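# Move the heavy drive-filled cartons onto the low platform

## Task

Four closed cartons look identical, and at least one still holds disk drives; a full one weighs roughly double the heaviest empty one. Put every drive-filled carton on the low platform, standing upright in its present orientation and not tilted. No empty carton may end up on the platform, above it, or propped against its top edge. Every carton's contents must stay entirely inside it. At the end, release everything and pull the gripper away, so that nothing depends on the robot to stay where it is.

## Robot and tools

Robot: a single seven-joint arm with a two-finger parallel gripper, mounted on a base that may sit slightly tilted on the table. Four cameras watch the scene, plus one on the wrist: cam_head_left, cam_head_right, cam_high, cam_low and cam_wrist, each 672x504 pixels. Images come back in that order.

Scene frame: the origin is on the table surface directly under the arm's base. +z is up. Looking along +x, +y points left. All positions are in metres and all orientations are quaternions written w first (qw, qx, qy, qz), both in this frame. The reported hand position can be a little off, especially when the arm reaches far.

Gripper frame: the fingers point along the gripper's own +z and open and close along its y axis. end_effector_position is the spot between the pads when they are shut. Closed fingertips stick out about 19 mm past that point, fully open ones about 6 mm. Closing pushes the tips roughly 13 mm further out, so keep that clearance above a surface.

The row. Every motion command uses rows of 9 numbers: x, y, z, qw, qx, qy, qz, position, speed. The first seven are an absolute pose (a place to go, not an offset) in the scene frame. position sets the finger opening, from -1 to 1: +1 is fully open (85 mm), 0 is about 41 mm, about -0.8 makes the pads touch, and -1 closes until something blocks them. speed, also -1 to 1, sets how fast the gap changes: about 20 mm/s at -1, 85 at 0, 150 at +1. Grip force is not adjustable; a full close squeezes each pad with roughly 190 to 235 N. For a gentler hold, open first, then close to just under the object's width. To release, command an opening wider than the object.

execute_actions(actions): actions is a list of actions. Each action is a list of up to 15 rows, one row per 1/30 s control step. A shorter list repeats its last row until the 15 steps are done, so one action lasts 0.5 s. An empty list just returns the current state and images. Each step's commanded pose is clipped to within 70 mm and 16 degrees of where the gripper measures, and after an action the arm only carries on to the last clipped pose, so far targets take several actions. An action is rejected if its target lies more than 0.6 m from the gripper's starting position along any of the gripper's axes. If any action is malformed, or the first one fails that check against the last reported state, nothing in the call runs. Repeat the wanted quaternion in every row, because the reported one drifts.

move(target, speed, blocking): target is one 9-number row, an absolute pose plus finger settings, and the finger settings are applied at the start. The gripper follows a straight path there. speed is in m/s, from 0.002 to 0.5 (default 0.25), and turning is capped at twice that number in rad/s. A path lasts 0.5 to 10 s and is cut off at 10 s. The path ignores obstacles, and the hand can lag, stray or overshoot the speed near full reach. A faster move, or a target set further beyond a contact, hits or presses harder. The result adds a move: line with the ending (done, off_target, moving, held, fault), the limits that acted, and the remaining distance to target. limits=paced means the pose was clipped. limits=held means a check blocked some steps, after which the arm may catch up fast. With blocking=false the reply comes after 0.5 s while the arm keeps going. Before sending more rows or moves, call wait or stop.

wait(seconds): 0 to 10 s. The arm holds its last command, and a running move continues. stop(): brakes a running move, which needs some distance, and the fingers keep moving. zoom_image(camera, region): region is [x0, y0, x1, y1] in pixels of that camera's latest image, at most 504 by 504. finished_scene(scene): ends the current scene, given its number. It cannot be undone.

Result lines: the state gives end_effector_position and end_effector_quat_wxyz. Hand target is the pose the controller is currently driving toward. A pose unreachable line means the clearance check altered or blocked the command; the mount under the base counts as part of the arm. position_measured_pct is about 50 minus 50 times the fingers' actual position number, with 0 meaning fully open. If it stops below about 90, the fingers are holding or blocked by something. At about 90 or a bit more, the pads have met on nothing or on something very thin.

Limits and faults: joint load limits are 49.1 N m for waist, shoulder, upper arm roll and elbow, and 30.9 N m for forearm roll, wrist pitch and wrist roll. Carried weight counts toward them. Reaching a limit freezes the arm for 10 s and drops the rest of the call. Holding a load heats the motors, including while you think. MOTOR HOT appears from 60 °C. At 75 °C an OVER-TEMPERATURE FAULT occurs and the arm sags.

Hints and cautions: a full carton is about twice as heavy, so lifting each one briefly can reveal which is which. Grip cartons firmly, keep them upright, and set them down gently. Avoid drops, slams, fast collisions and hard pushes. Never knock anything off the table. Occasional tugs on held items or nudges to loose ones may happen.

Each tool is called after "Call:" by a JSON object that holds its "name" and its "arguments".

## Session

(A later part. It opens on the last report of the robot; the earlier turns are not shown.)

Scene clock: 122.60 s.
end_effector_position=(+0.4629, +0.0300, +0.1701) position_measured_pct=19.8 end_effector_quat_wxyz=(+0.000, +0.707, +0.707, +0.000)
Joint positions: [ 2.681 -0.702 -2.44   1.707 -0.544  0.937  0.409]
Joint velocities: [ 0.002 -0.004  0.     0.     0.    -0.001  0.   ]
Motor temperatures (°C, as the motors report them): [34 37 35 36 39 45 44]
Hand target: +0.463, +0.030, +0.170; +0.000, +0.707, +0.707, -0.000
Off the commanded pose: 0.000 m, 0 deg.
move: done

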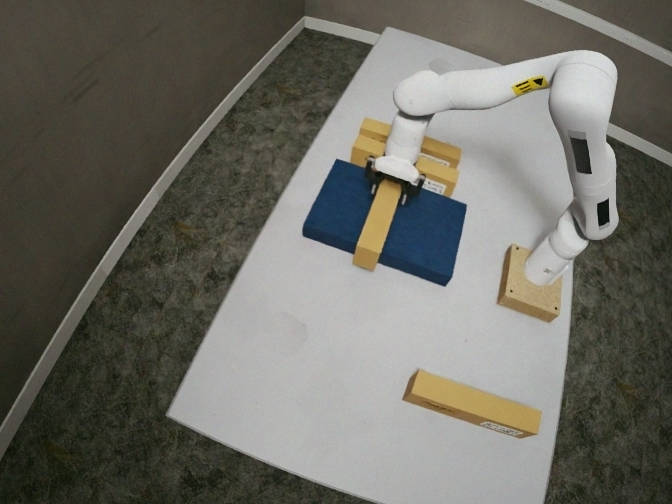

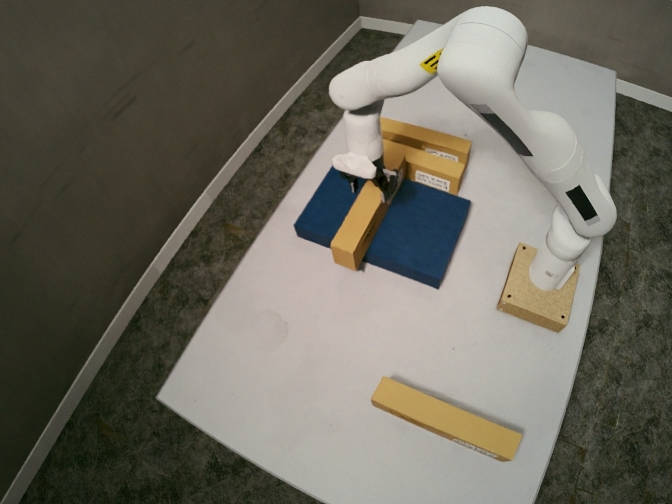

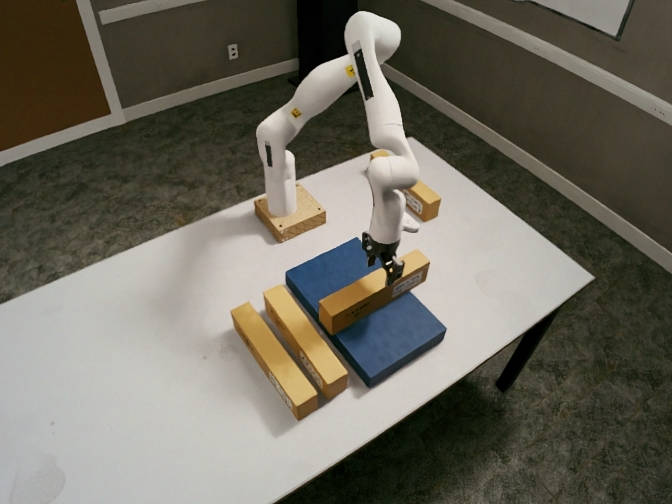

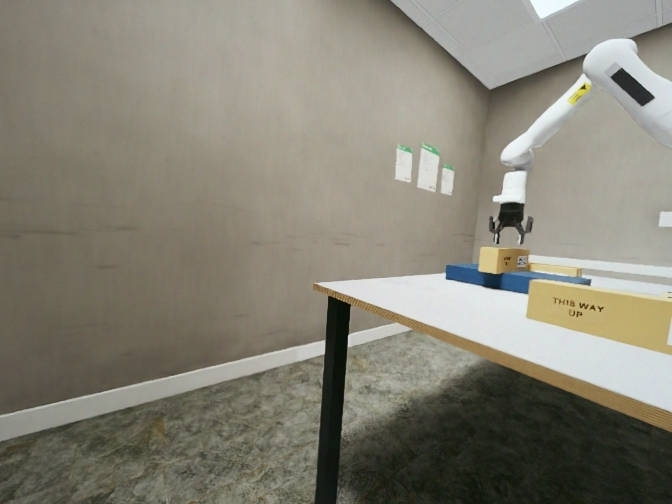

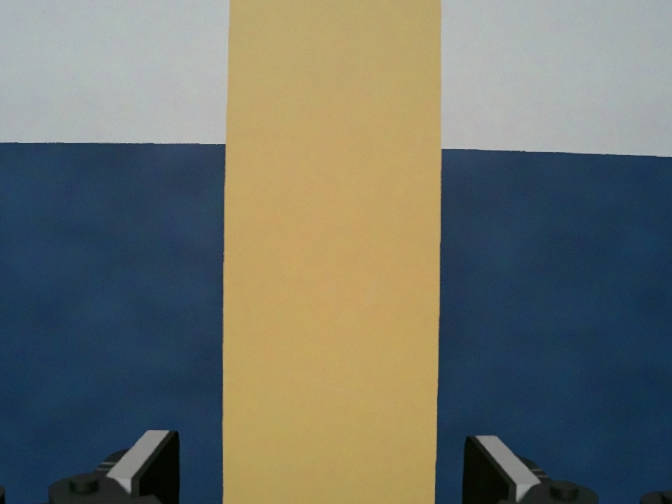

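Call:
{"name": "move", "arguments": {"target": [0.465,0.03,0.108,0,0.7071,0.7071,0,0.6,0], "speed": 0.05}}

Call:
{"name": "move", "arguments": {"target": [0.465,0.03,0.108,0,0.7071,0.7071,0,-1,0]}}

Call:
{"name": "move", "arguments": {"target": [0.465,0.03,0.17,0,0.7071,0.7071,0,-1,0], "speed": 0.1}}

Call:
{"name": "move", "arguments": {"target": [0.455,0.06,0.17,0,1,0,0,-1,0], "speed": 0.3}}

Call:
{"name": "move", "arguments": {"target": [0.455,0.06,0.112,0,1,0,0,-1,0], "speed": 0.05}}

Call:
{"name": "move", "arguments": {"target": [0.455,0.06,0.112,0,1,0,0,0.7,0]}}

Call:
{"name": "move", "arguments": {"target": [0.455,0.06,0.23,0,1,0,0,0.7,0], "speed": 0.15}}

Call:
{"name": "move", "arguments": {"target": [0.46,-0.2,0.23,0,1,0,0,0.45,0]}}

Call:
{"name": "move", "arguments": {"target": [0.46,-0.2,0.115,0,1,0,0,0.45,0], "speed": 0.15}}

Scene clock: 124.40 s.
end_effector_position=(+0.4649, +0.0300, +0.1081) position_measured_pct=19.8 end_effector_quat_wxyz=(+0.000, +0.707, +0.707, +0.000)
Joint positions: [ 2.729 -0.802 -2.516  1.754 -0.629  0.797  0.477]
Joint velocities: [ 0.001 -0.002  0.    -0.    -0.    -0.001  0.001]
Motor temperatures (°C, as the motors report them): [34 37 35 36 39 45 44]
Hand target: +0.465, +0.030, +0.108; +0.000, +0.707, +0.707, -0.000
Off the commanded pose: 0.000 m, 0 deg.
move: done

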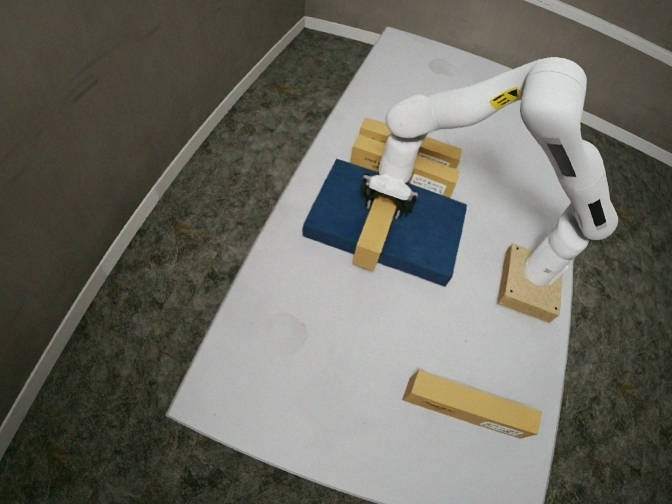

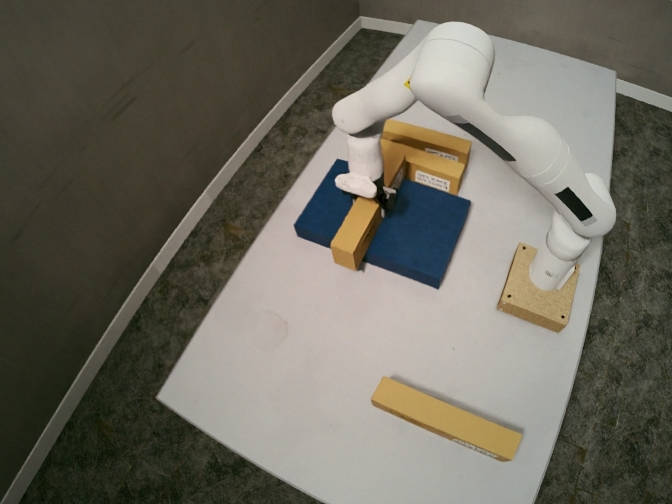

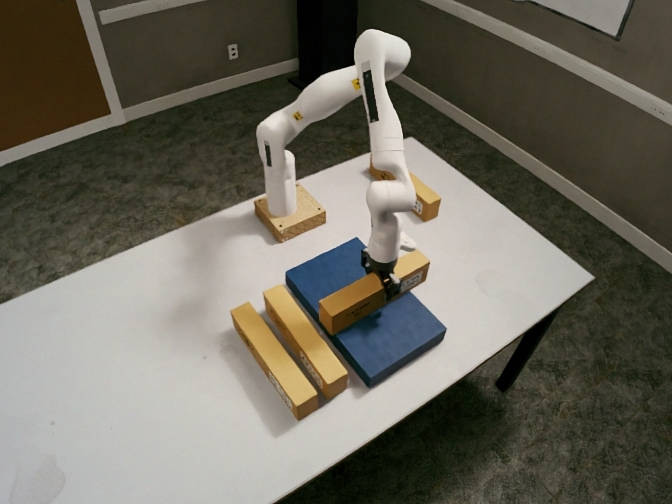

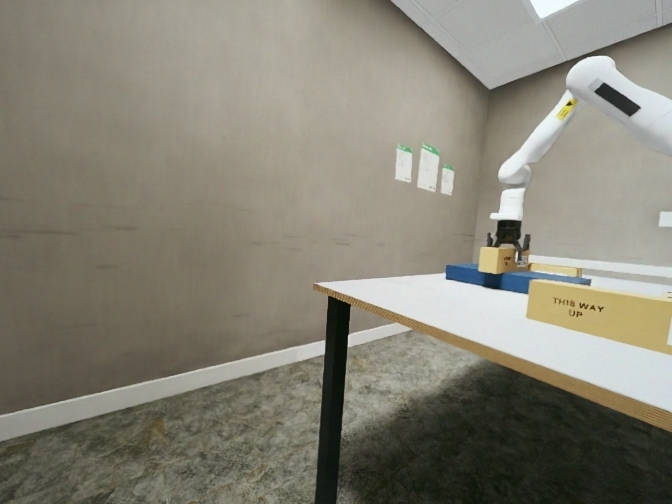

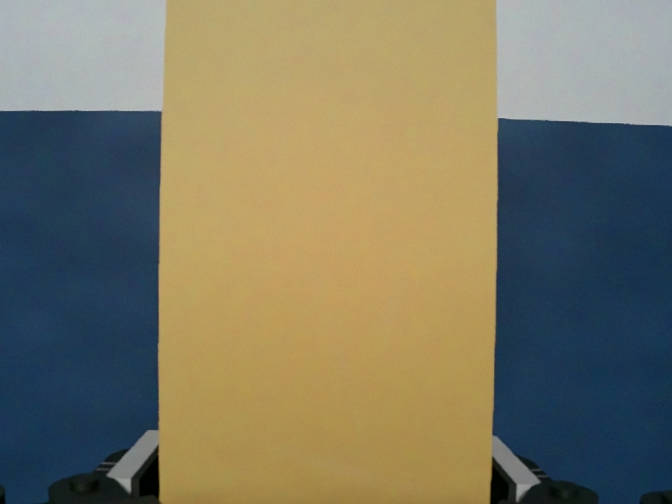

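Scene clock: 125.10 s.
end_effector_position=(+0.4650, +0.0300, +0.1086) position_measured_pct=36.1 end_effector_quat_wxyz=(+0.000, +0.707, +0.707, +0.000)
Joint positions: [ 2.729 -0.801 -2.516  1.753 -0.629  0.798  0.477]
Joint velocities: [-0.001  0.    -0.001 -0.    -0.     0.    -0.   ]
Motor temperatures (°C, as the motors report them): [34 37 35 36 39 45 44]
Hand target: +0.465, +0.030, +0.108; -0.000, +0.707, +0.707, -0.000
Off the commanded pose: 0.001 m, 0 deg.
move: done

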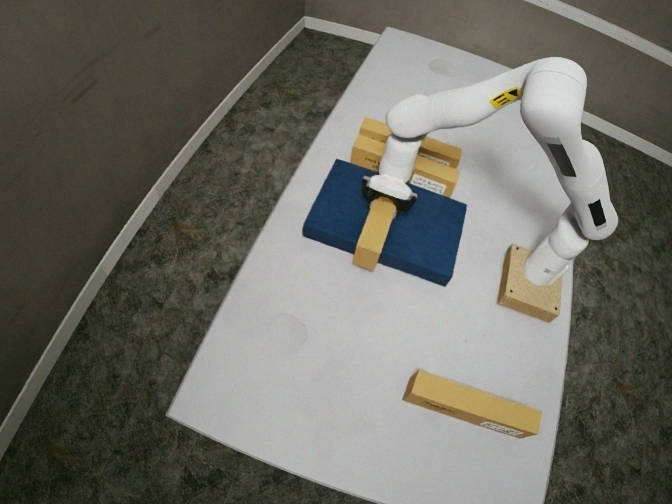

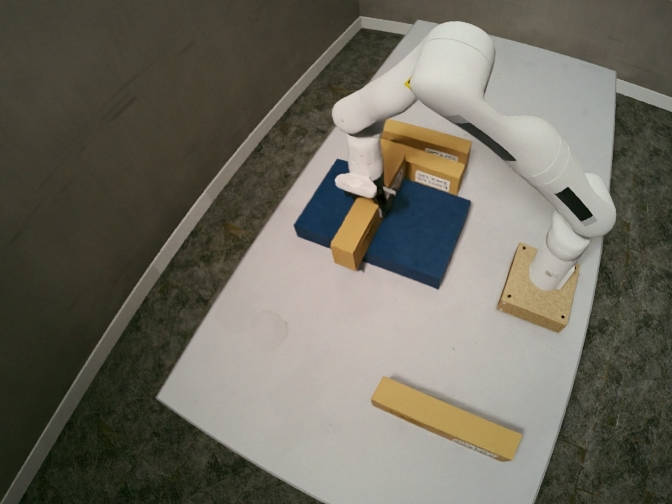

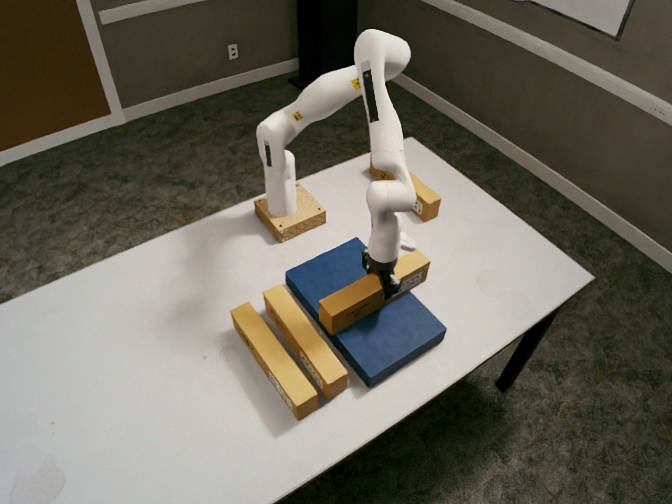

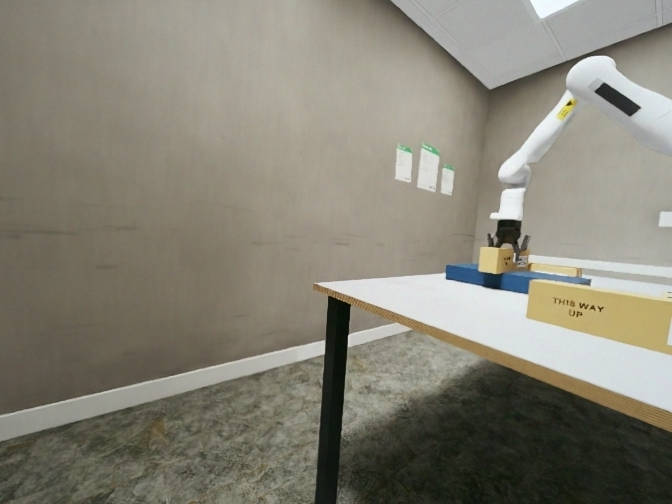

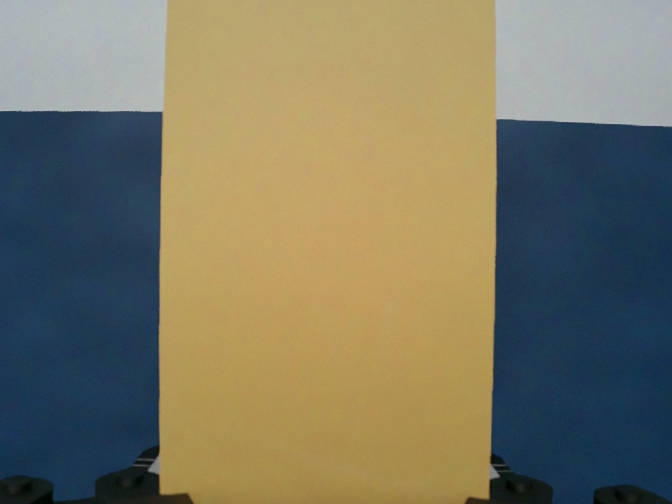

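Scene clock: 126.03 s.
end_effector_position=(+0.4608, +0.0304, +0.1639) position_measured_pct=36.1 end_effector_quat_wxyz=(-0.004, +0.707, +0.707, -0.006)
Joint positions: [ 2.684 -0.717 -2.446  1.704 -0.545  0.941  0.408]
Joint velocities: [-0.003  0.001  0.     0.    -0.002  0.001  0.002]
Motor temperatures (°C, as the motors report them): [34 37 35 36 39 45 44]
Hand target: +0.465, +0.030, +0.170; -0.000, +0.707, +0.707, +0.000
Off the commanded pose: 0.007 m, 1 deg.
move: off_target

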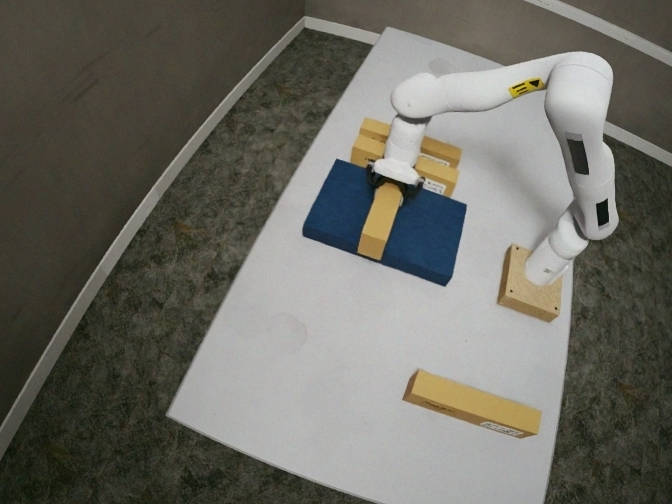

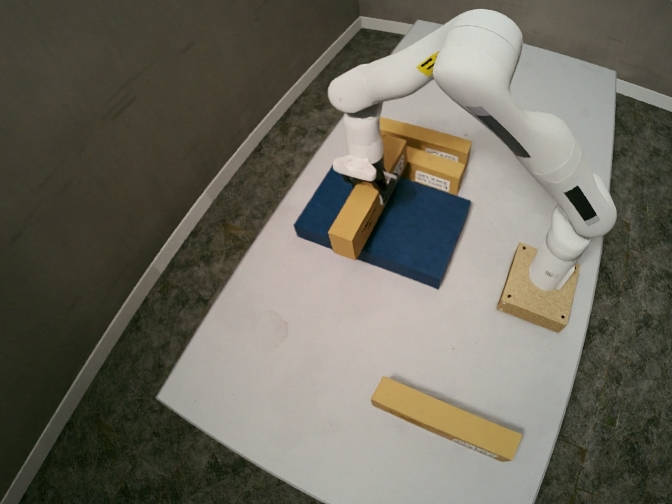

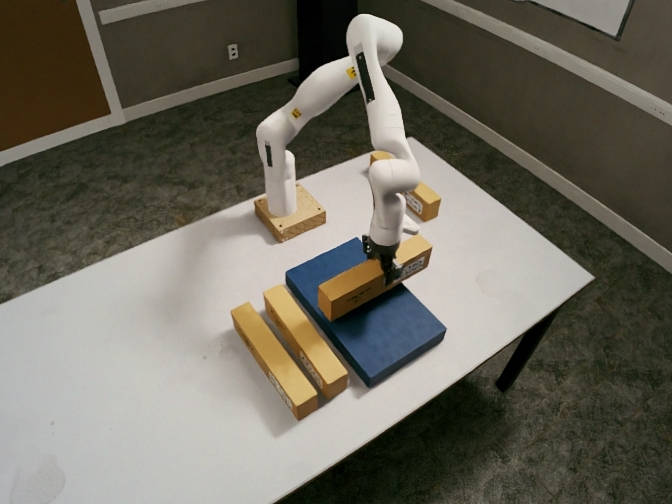

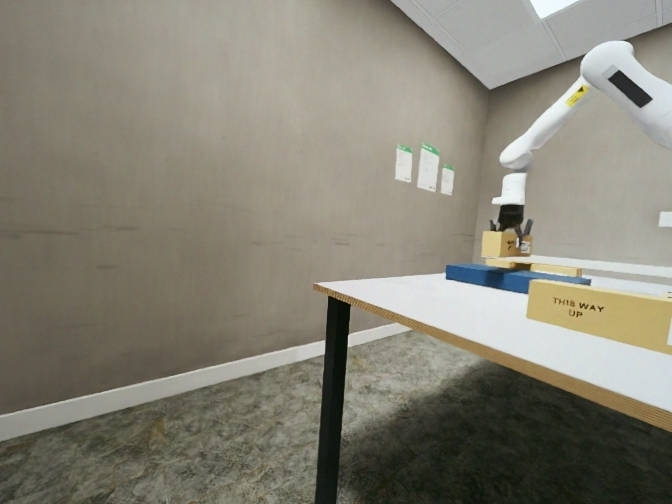

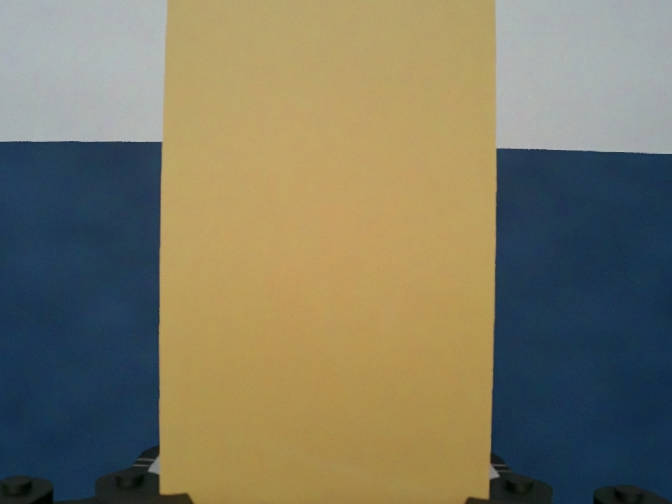

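Scene clock: 129.03 s.
end_effector_position=(+0.4517, +0.0600, +0.1650) position_measured_pct=36.1 end_effector_quat_wxyz=(+0.002, +1.000, +0.000, -0.005)
Joint positions: [ 2.432 -0.876 -2.061  1.722 -0.854  1.107 -0.967]
Joint velocities: [-0.003 -0.004  0.001  0.    -0.002  0.002 -0.001]
Motor temperatures (°C, as the motors report them): [34 37 35 36 39 45 44]
Hand target: +0.455, +0.060, +0.170; +0.000, +1.000, +0.000, +0.000
Off the commanded pose: 0.006 m, 1 deg.
move: off_target

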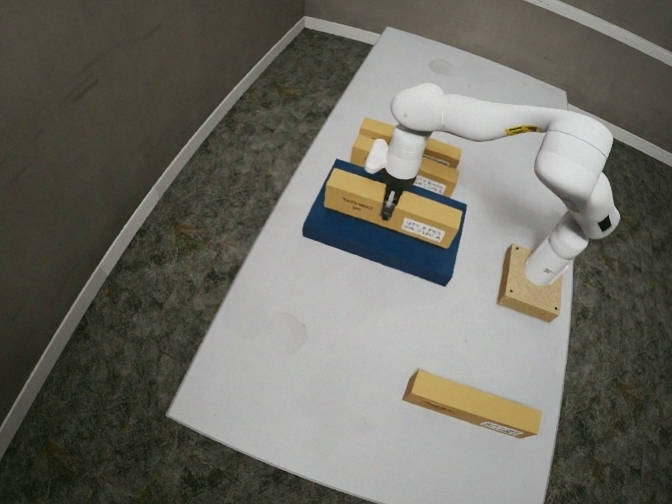

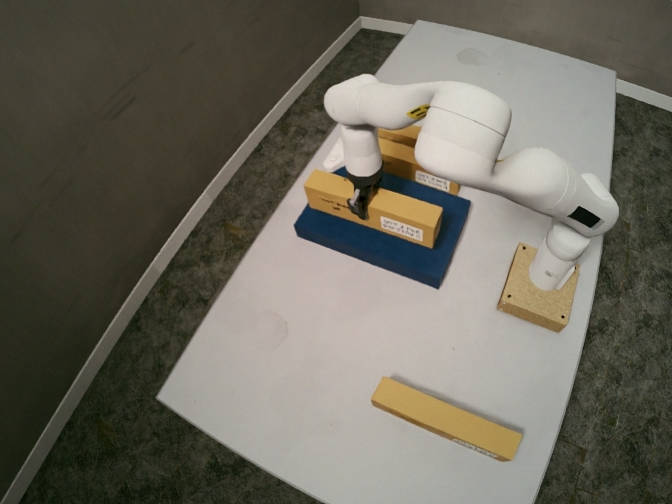

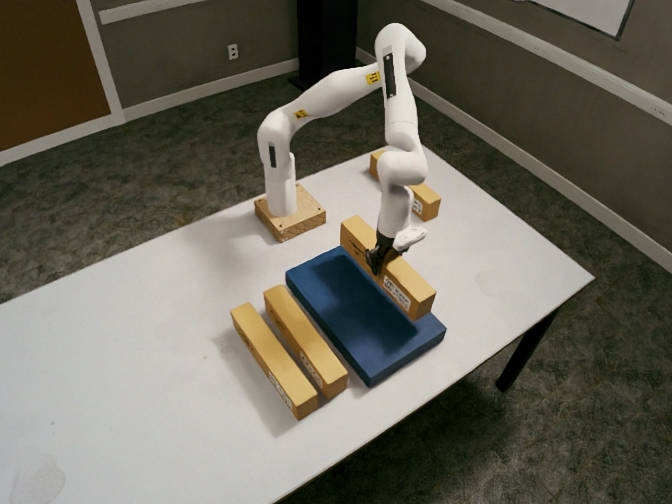

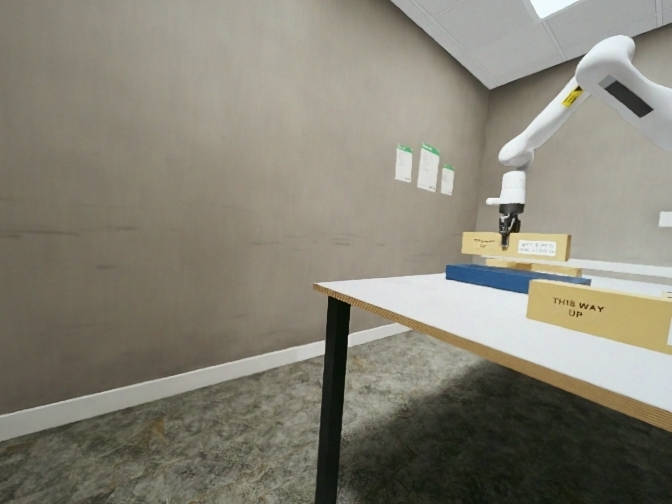

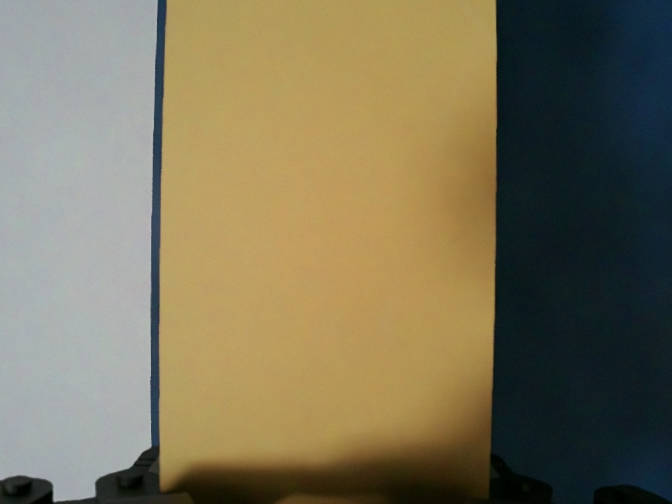

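Scene clock: 130.33 s.
end_effector_position=(+0.4524, +0.0599, +0.1093) position_measured_pct=36.1 end_effector_quat_wxyz=(+0.001, +1.000, -0.000, -0.003)
Joint positions: [ 2.469 -0.956 -2.141  1.772 -0.958  0.997 -0.894]
Joint velocities: [ 0.     0.     0.001 -0.    -0.004  0.003  0.002]
Motor temperatures (°C, as the motors report them): [34 37 35 36 39 45 44]
Hand target: +0.455, +0.060, +0.112; +0.000, +1.000, -0.000, -0.000
Off the commanded pose: 0.004 m, 0 deg.
move: off_target

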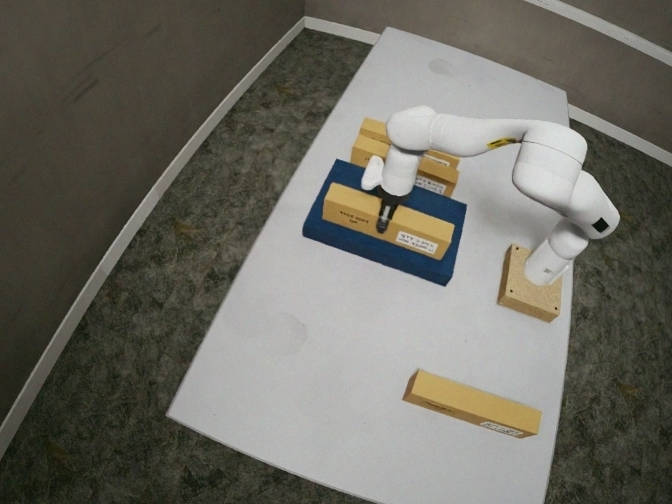

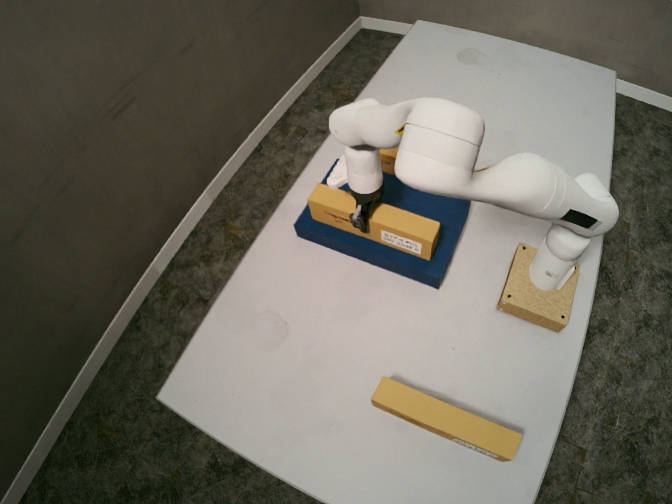

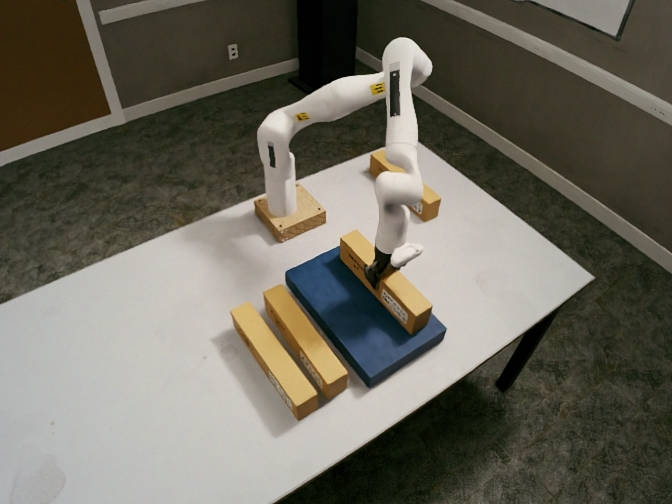

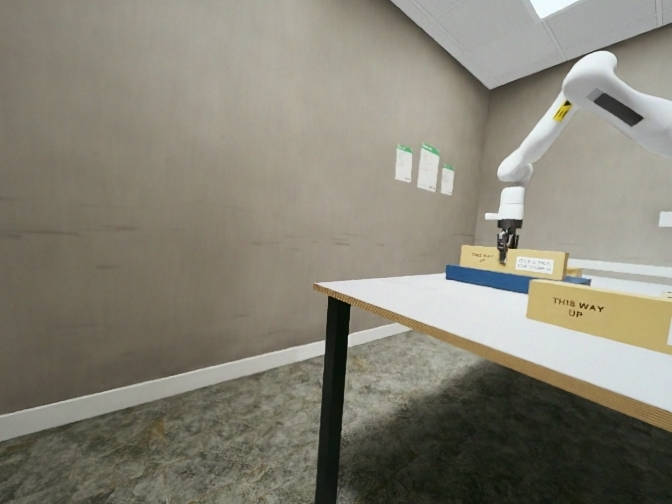

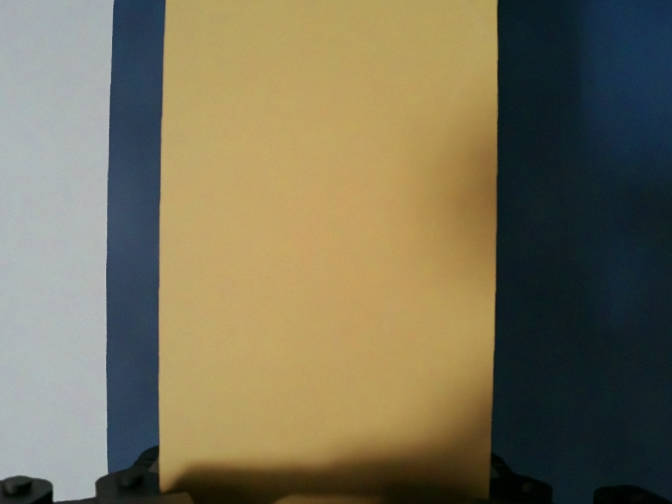

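Scene clock: 131.03 s.
end_effector_position=(+0.4550, +0.0600, +0.1120) position_measured_pct=15.1 end_effector_quat_wxyz=(-0.000, +1.000, +0.000, -0.000)
Joint positions: [ 2.469 -0.952 -2.138  1.769 -0.958  0.998 -0.893]
Joint velocities: [-0.001  0.     0.001  0.     0.     0.001  0.   ]
Motor temperatures (°C, as the motors report them): [34 37 35 36 39 45 44]
Hand target: +0.455, +0.060, +0.112; -0.000, +1.000, +0.000, -0.000
Off the commanded pose: 0.000 m, 0 deg.
move: done

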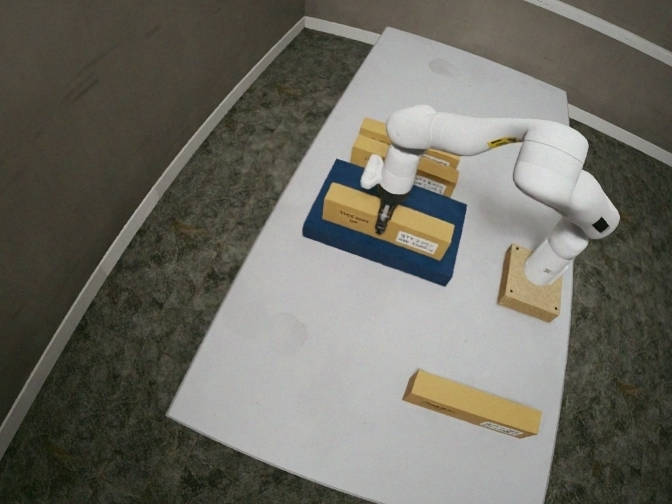

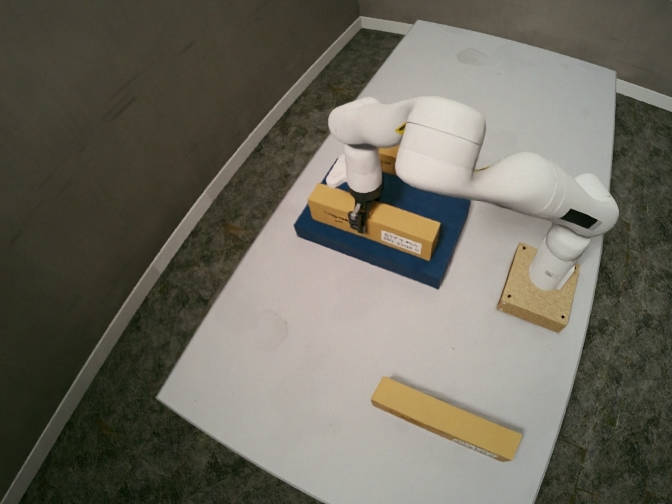

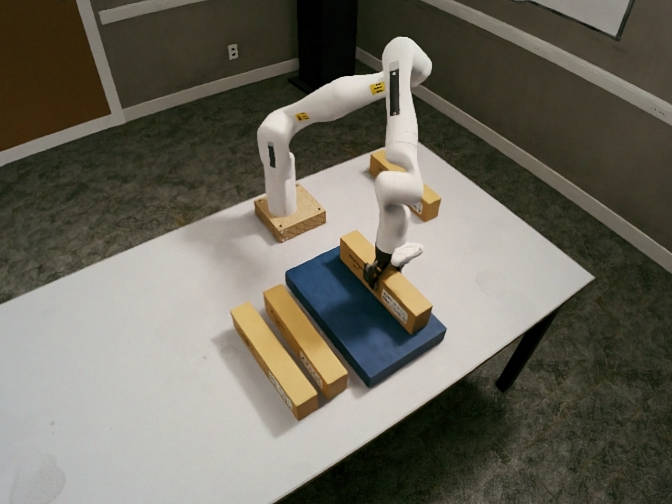

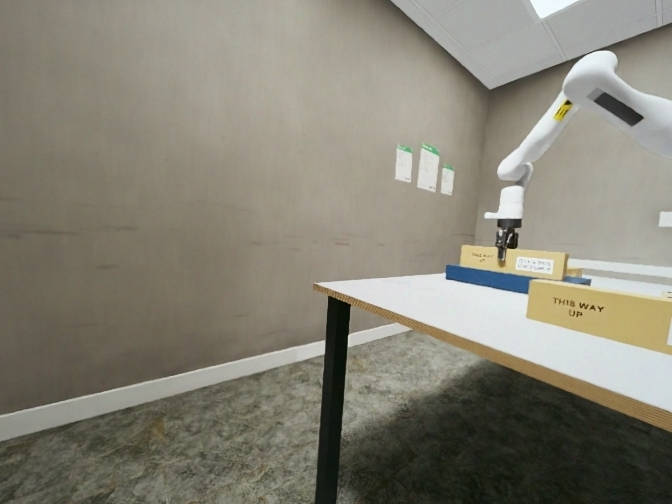

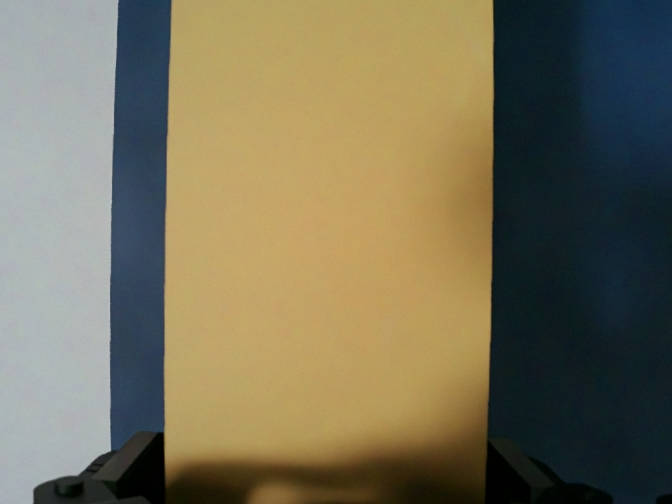

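Scene clock: 132.17 s.
end_effector_position=(+0.4552, +0.0603, +0.2300) position_measured_pct=15.1 end_effector_quat_wxyz=(-0.000, +1.000, +0.000, -0.000)
Joint positions: [ 2.401 -0.791 -1.983  1.638 -0.762  1.234 -1.037]
Joint velocities: [-0.002  0.003  0.    -0.001 -0.     0.     0.001]
Motor temperatures (°C, as the motors report them): [34 37 35 36 39 45 44]
Hand target: +0.455, +0.060, +0.230; -0.000, +1.000, +0.000, +0.000
Off the commanded pose: 0.000 m, 0 deg.
move: done

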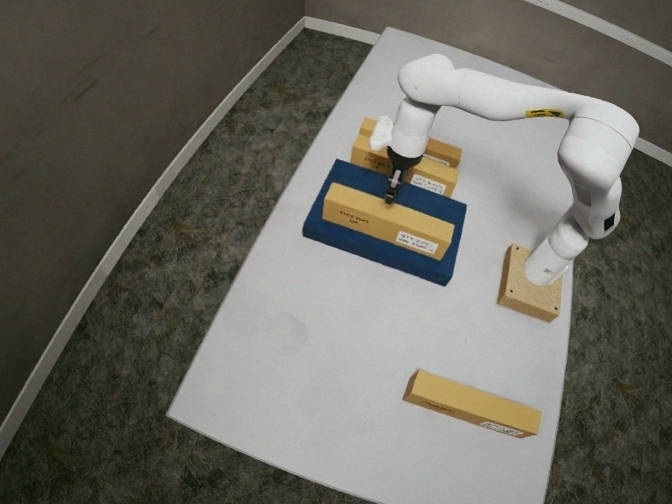

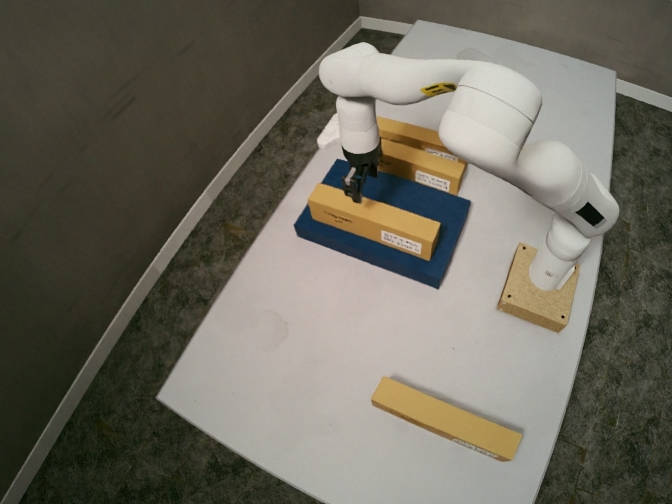

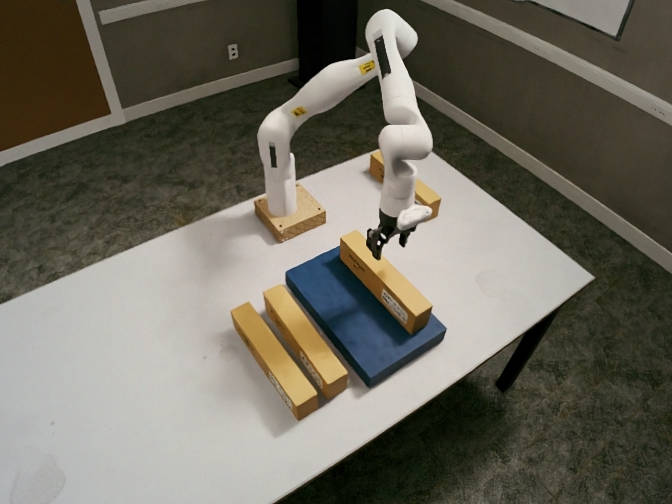

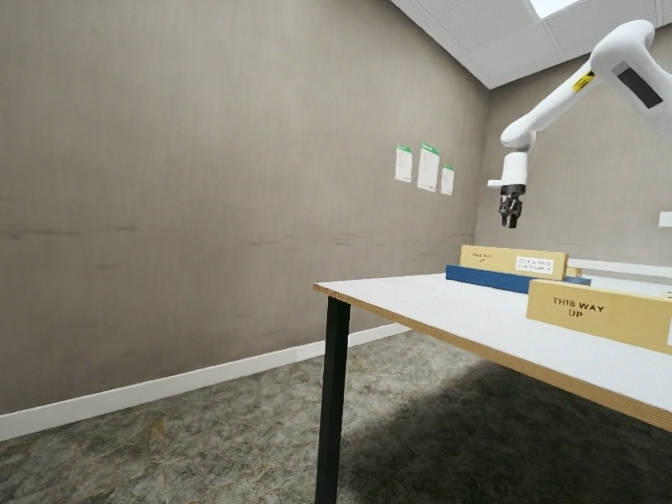

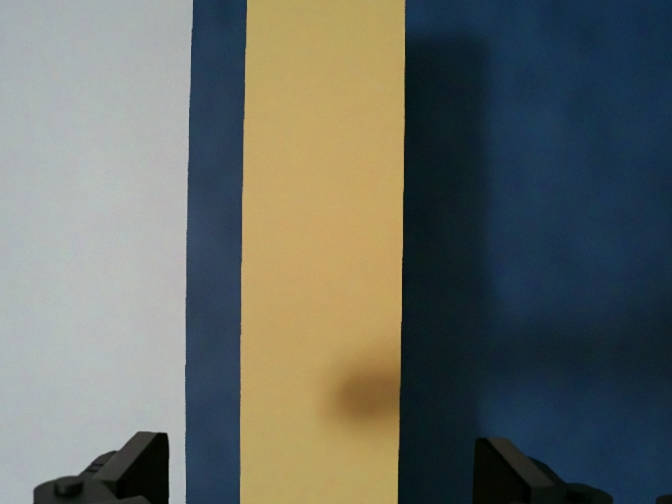

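Scene clock: 133.80 s.
end_effector_position=(+0.4608, -0.2002, +0.2299) position_measured_pct=27.4 end_effector_quat_wxyz=(+0.000, +1.000, +0.000, -0.000)
Joint positions: [ 3.033 -0.833 -2.069  1.481 -0.746  1.276 -0.571]
Joint velocities: [ 0.003 -0.001  0.    -0.    -0.001 -0.     0.001]
Motor temperatures (°C, as the motors report them): [34 37 35 36 39 45 44]
Hand target: +0.461, -0.200, +0.230; +0.000, +1.000, +0.000, -0.000
Off the commanded pose: 0.001 m, 0 deg.
move: done

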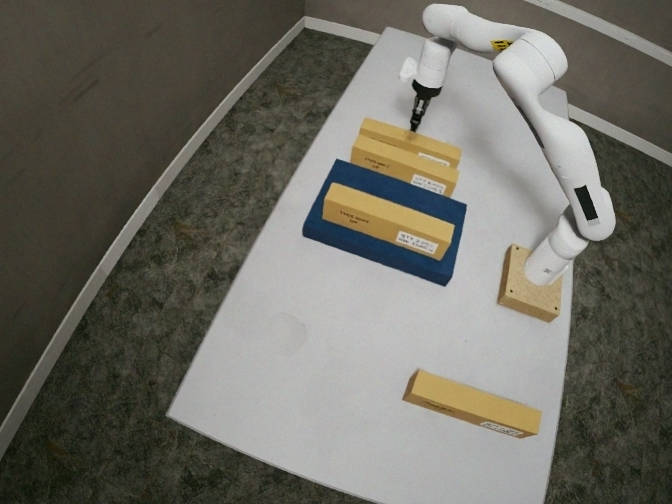

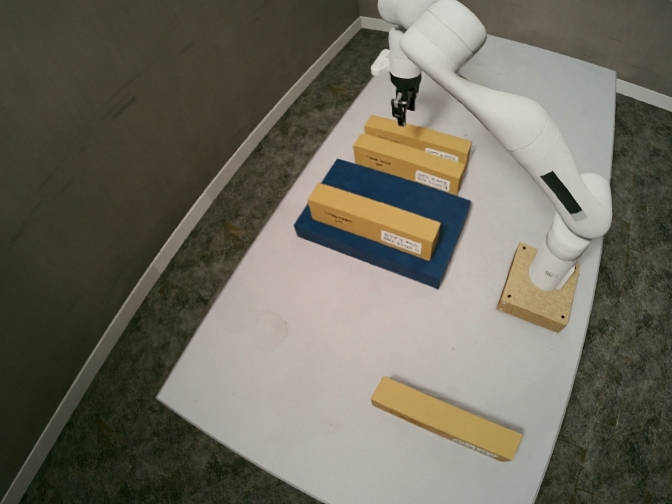

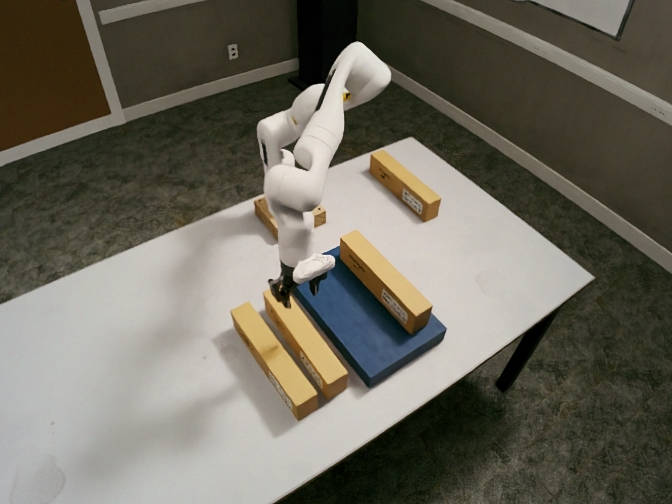

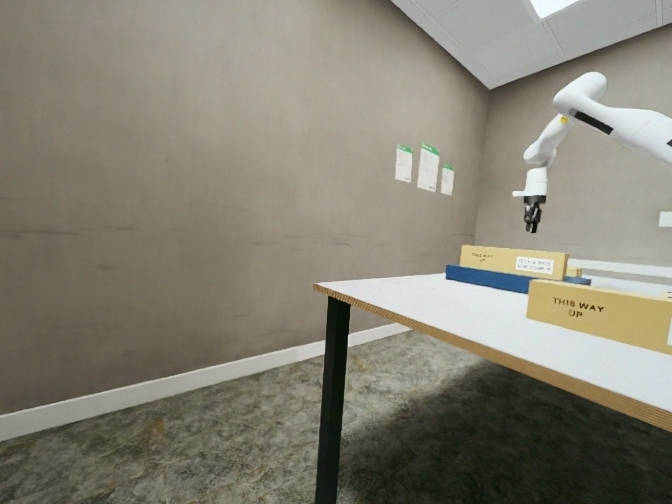

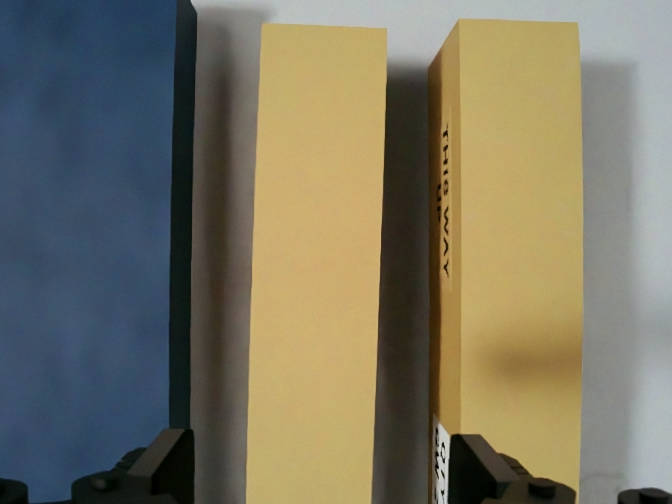

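Scene clock: 134.90 s.
end_effector_position=(+0.4598, -0.2001, +0.1151) position_measured_pct=27.4 end_effector_quat_wxyz=(+0.000, +1.000, -0.000, +0.000)
Joint positions: [ 3.073 -0.98  -2.187  1.611 -0.9    1.045 -0.456]
Joint velocities: [ 0.004 -0.004 -0.001  0.001  0.001 -0.     0.   ]
Motor temperatures (°C, as the motors report them): [34 37 35 36 39 45 44]
Hand target: +0.460, -0.200, +0.115; +0.000, +1.000, -0.000, -0.000
Off the commanded pose: 0.000 m, 0 deg.
move: done

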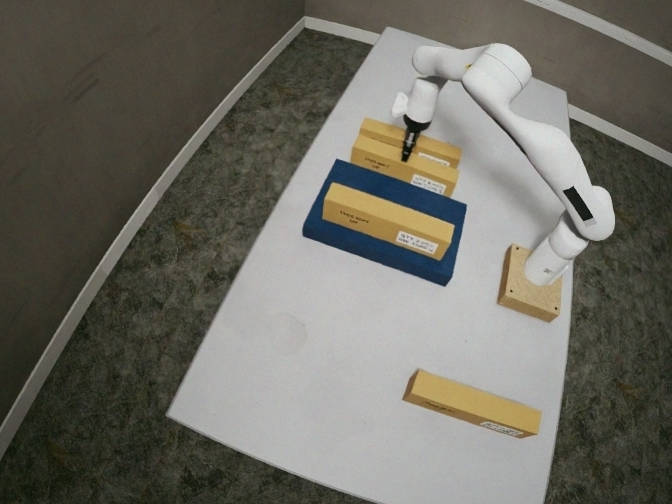

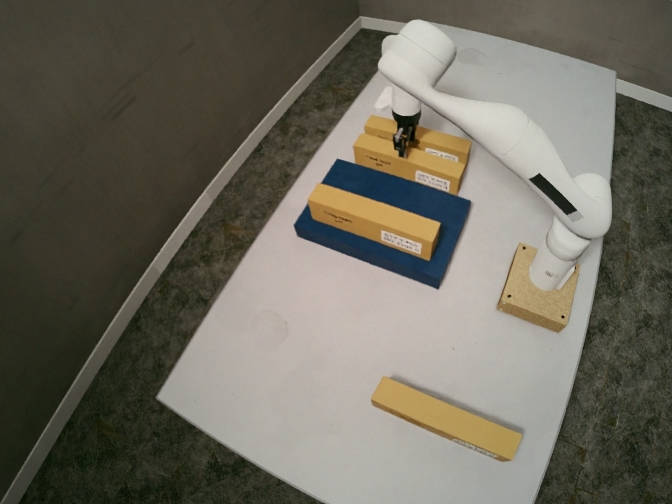

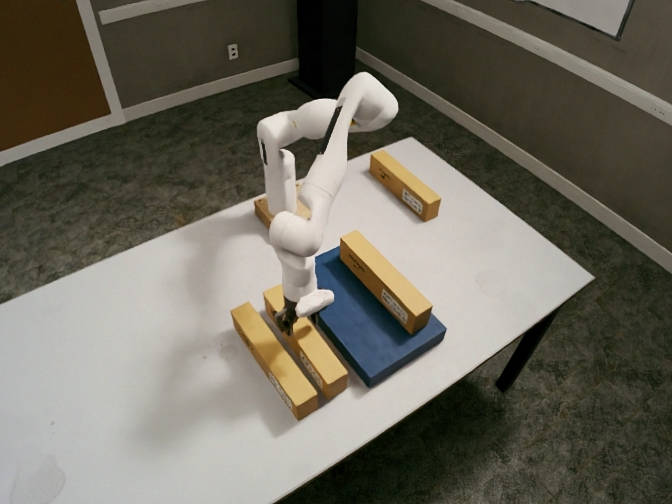

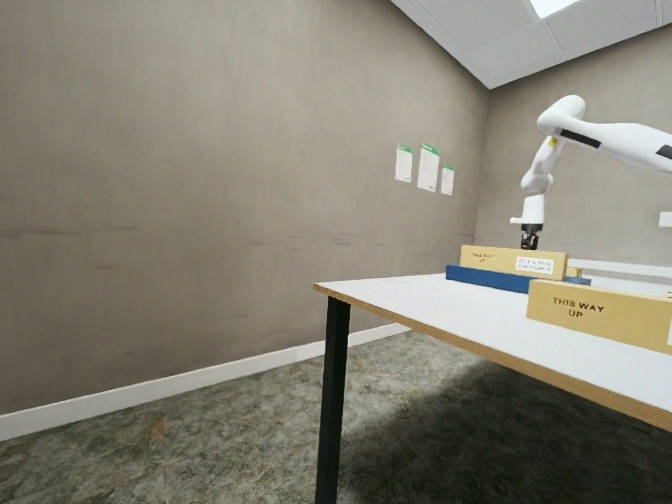

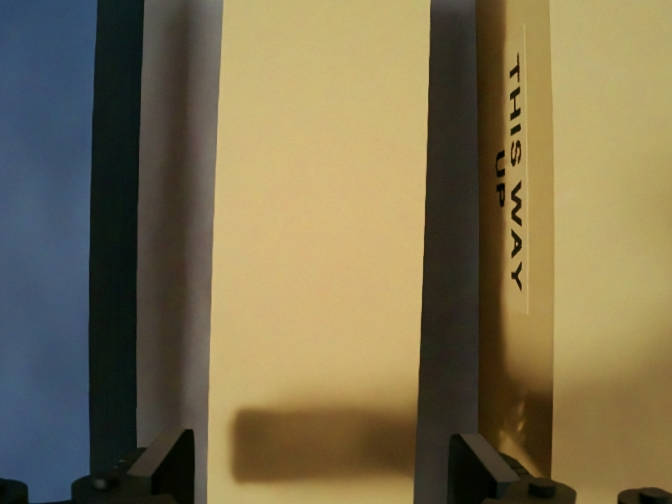

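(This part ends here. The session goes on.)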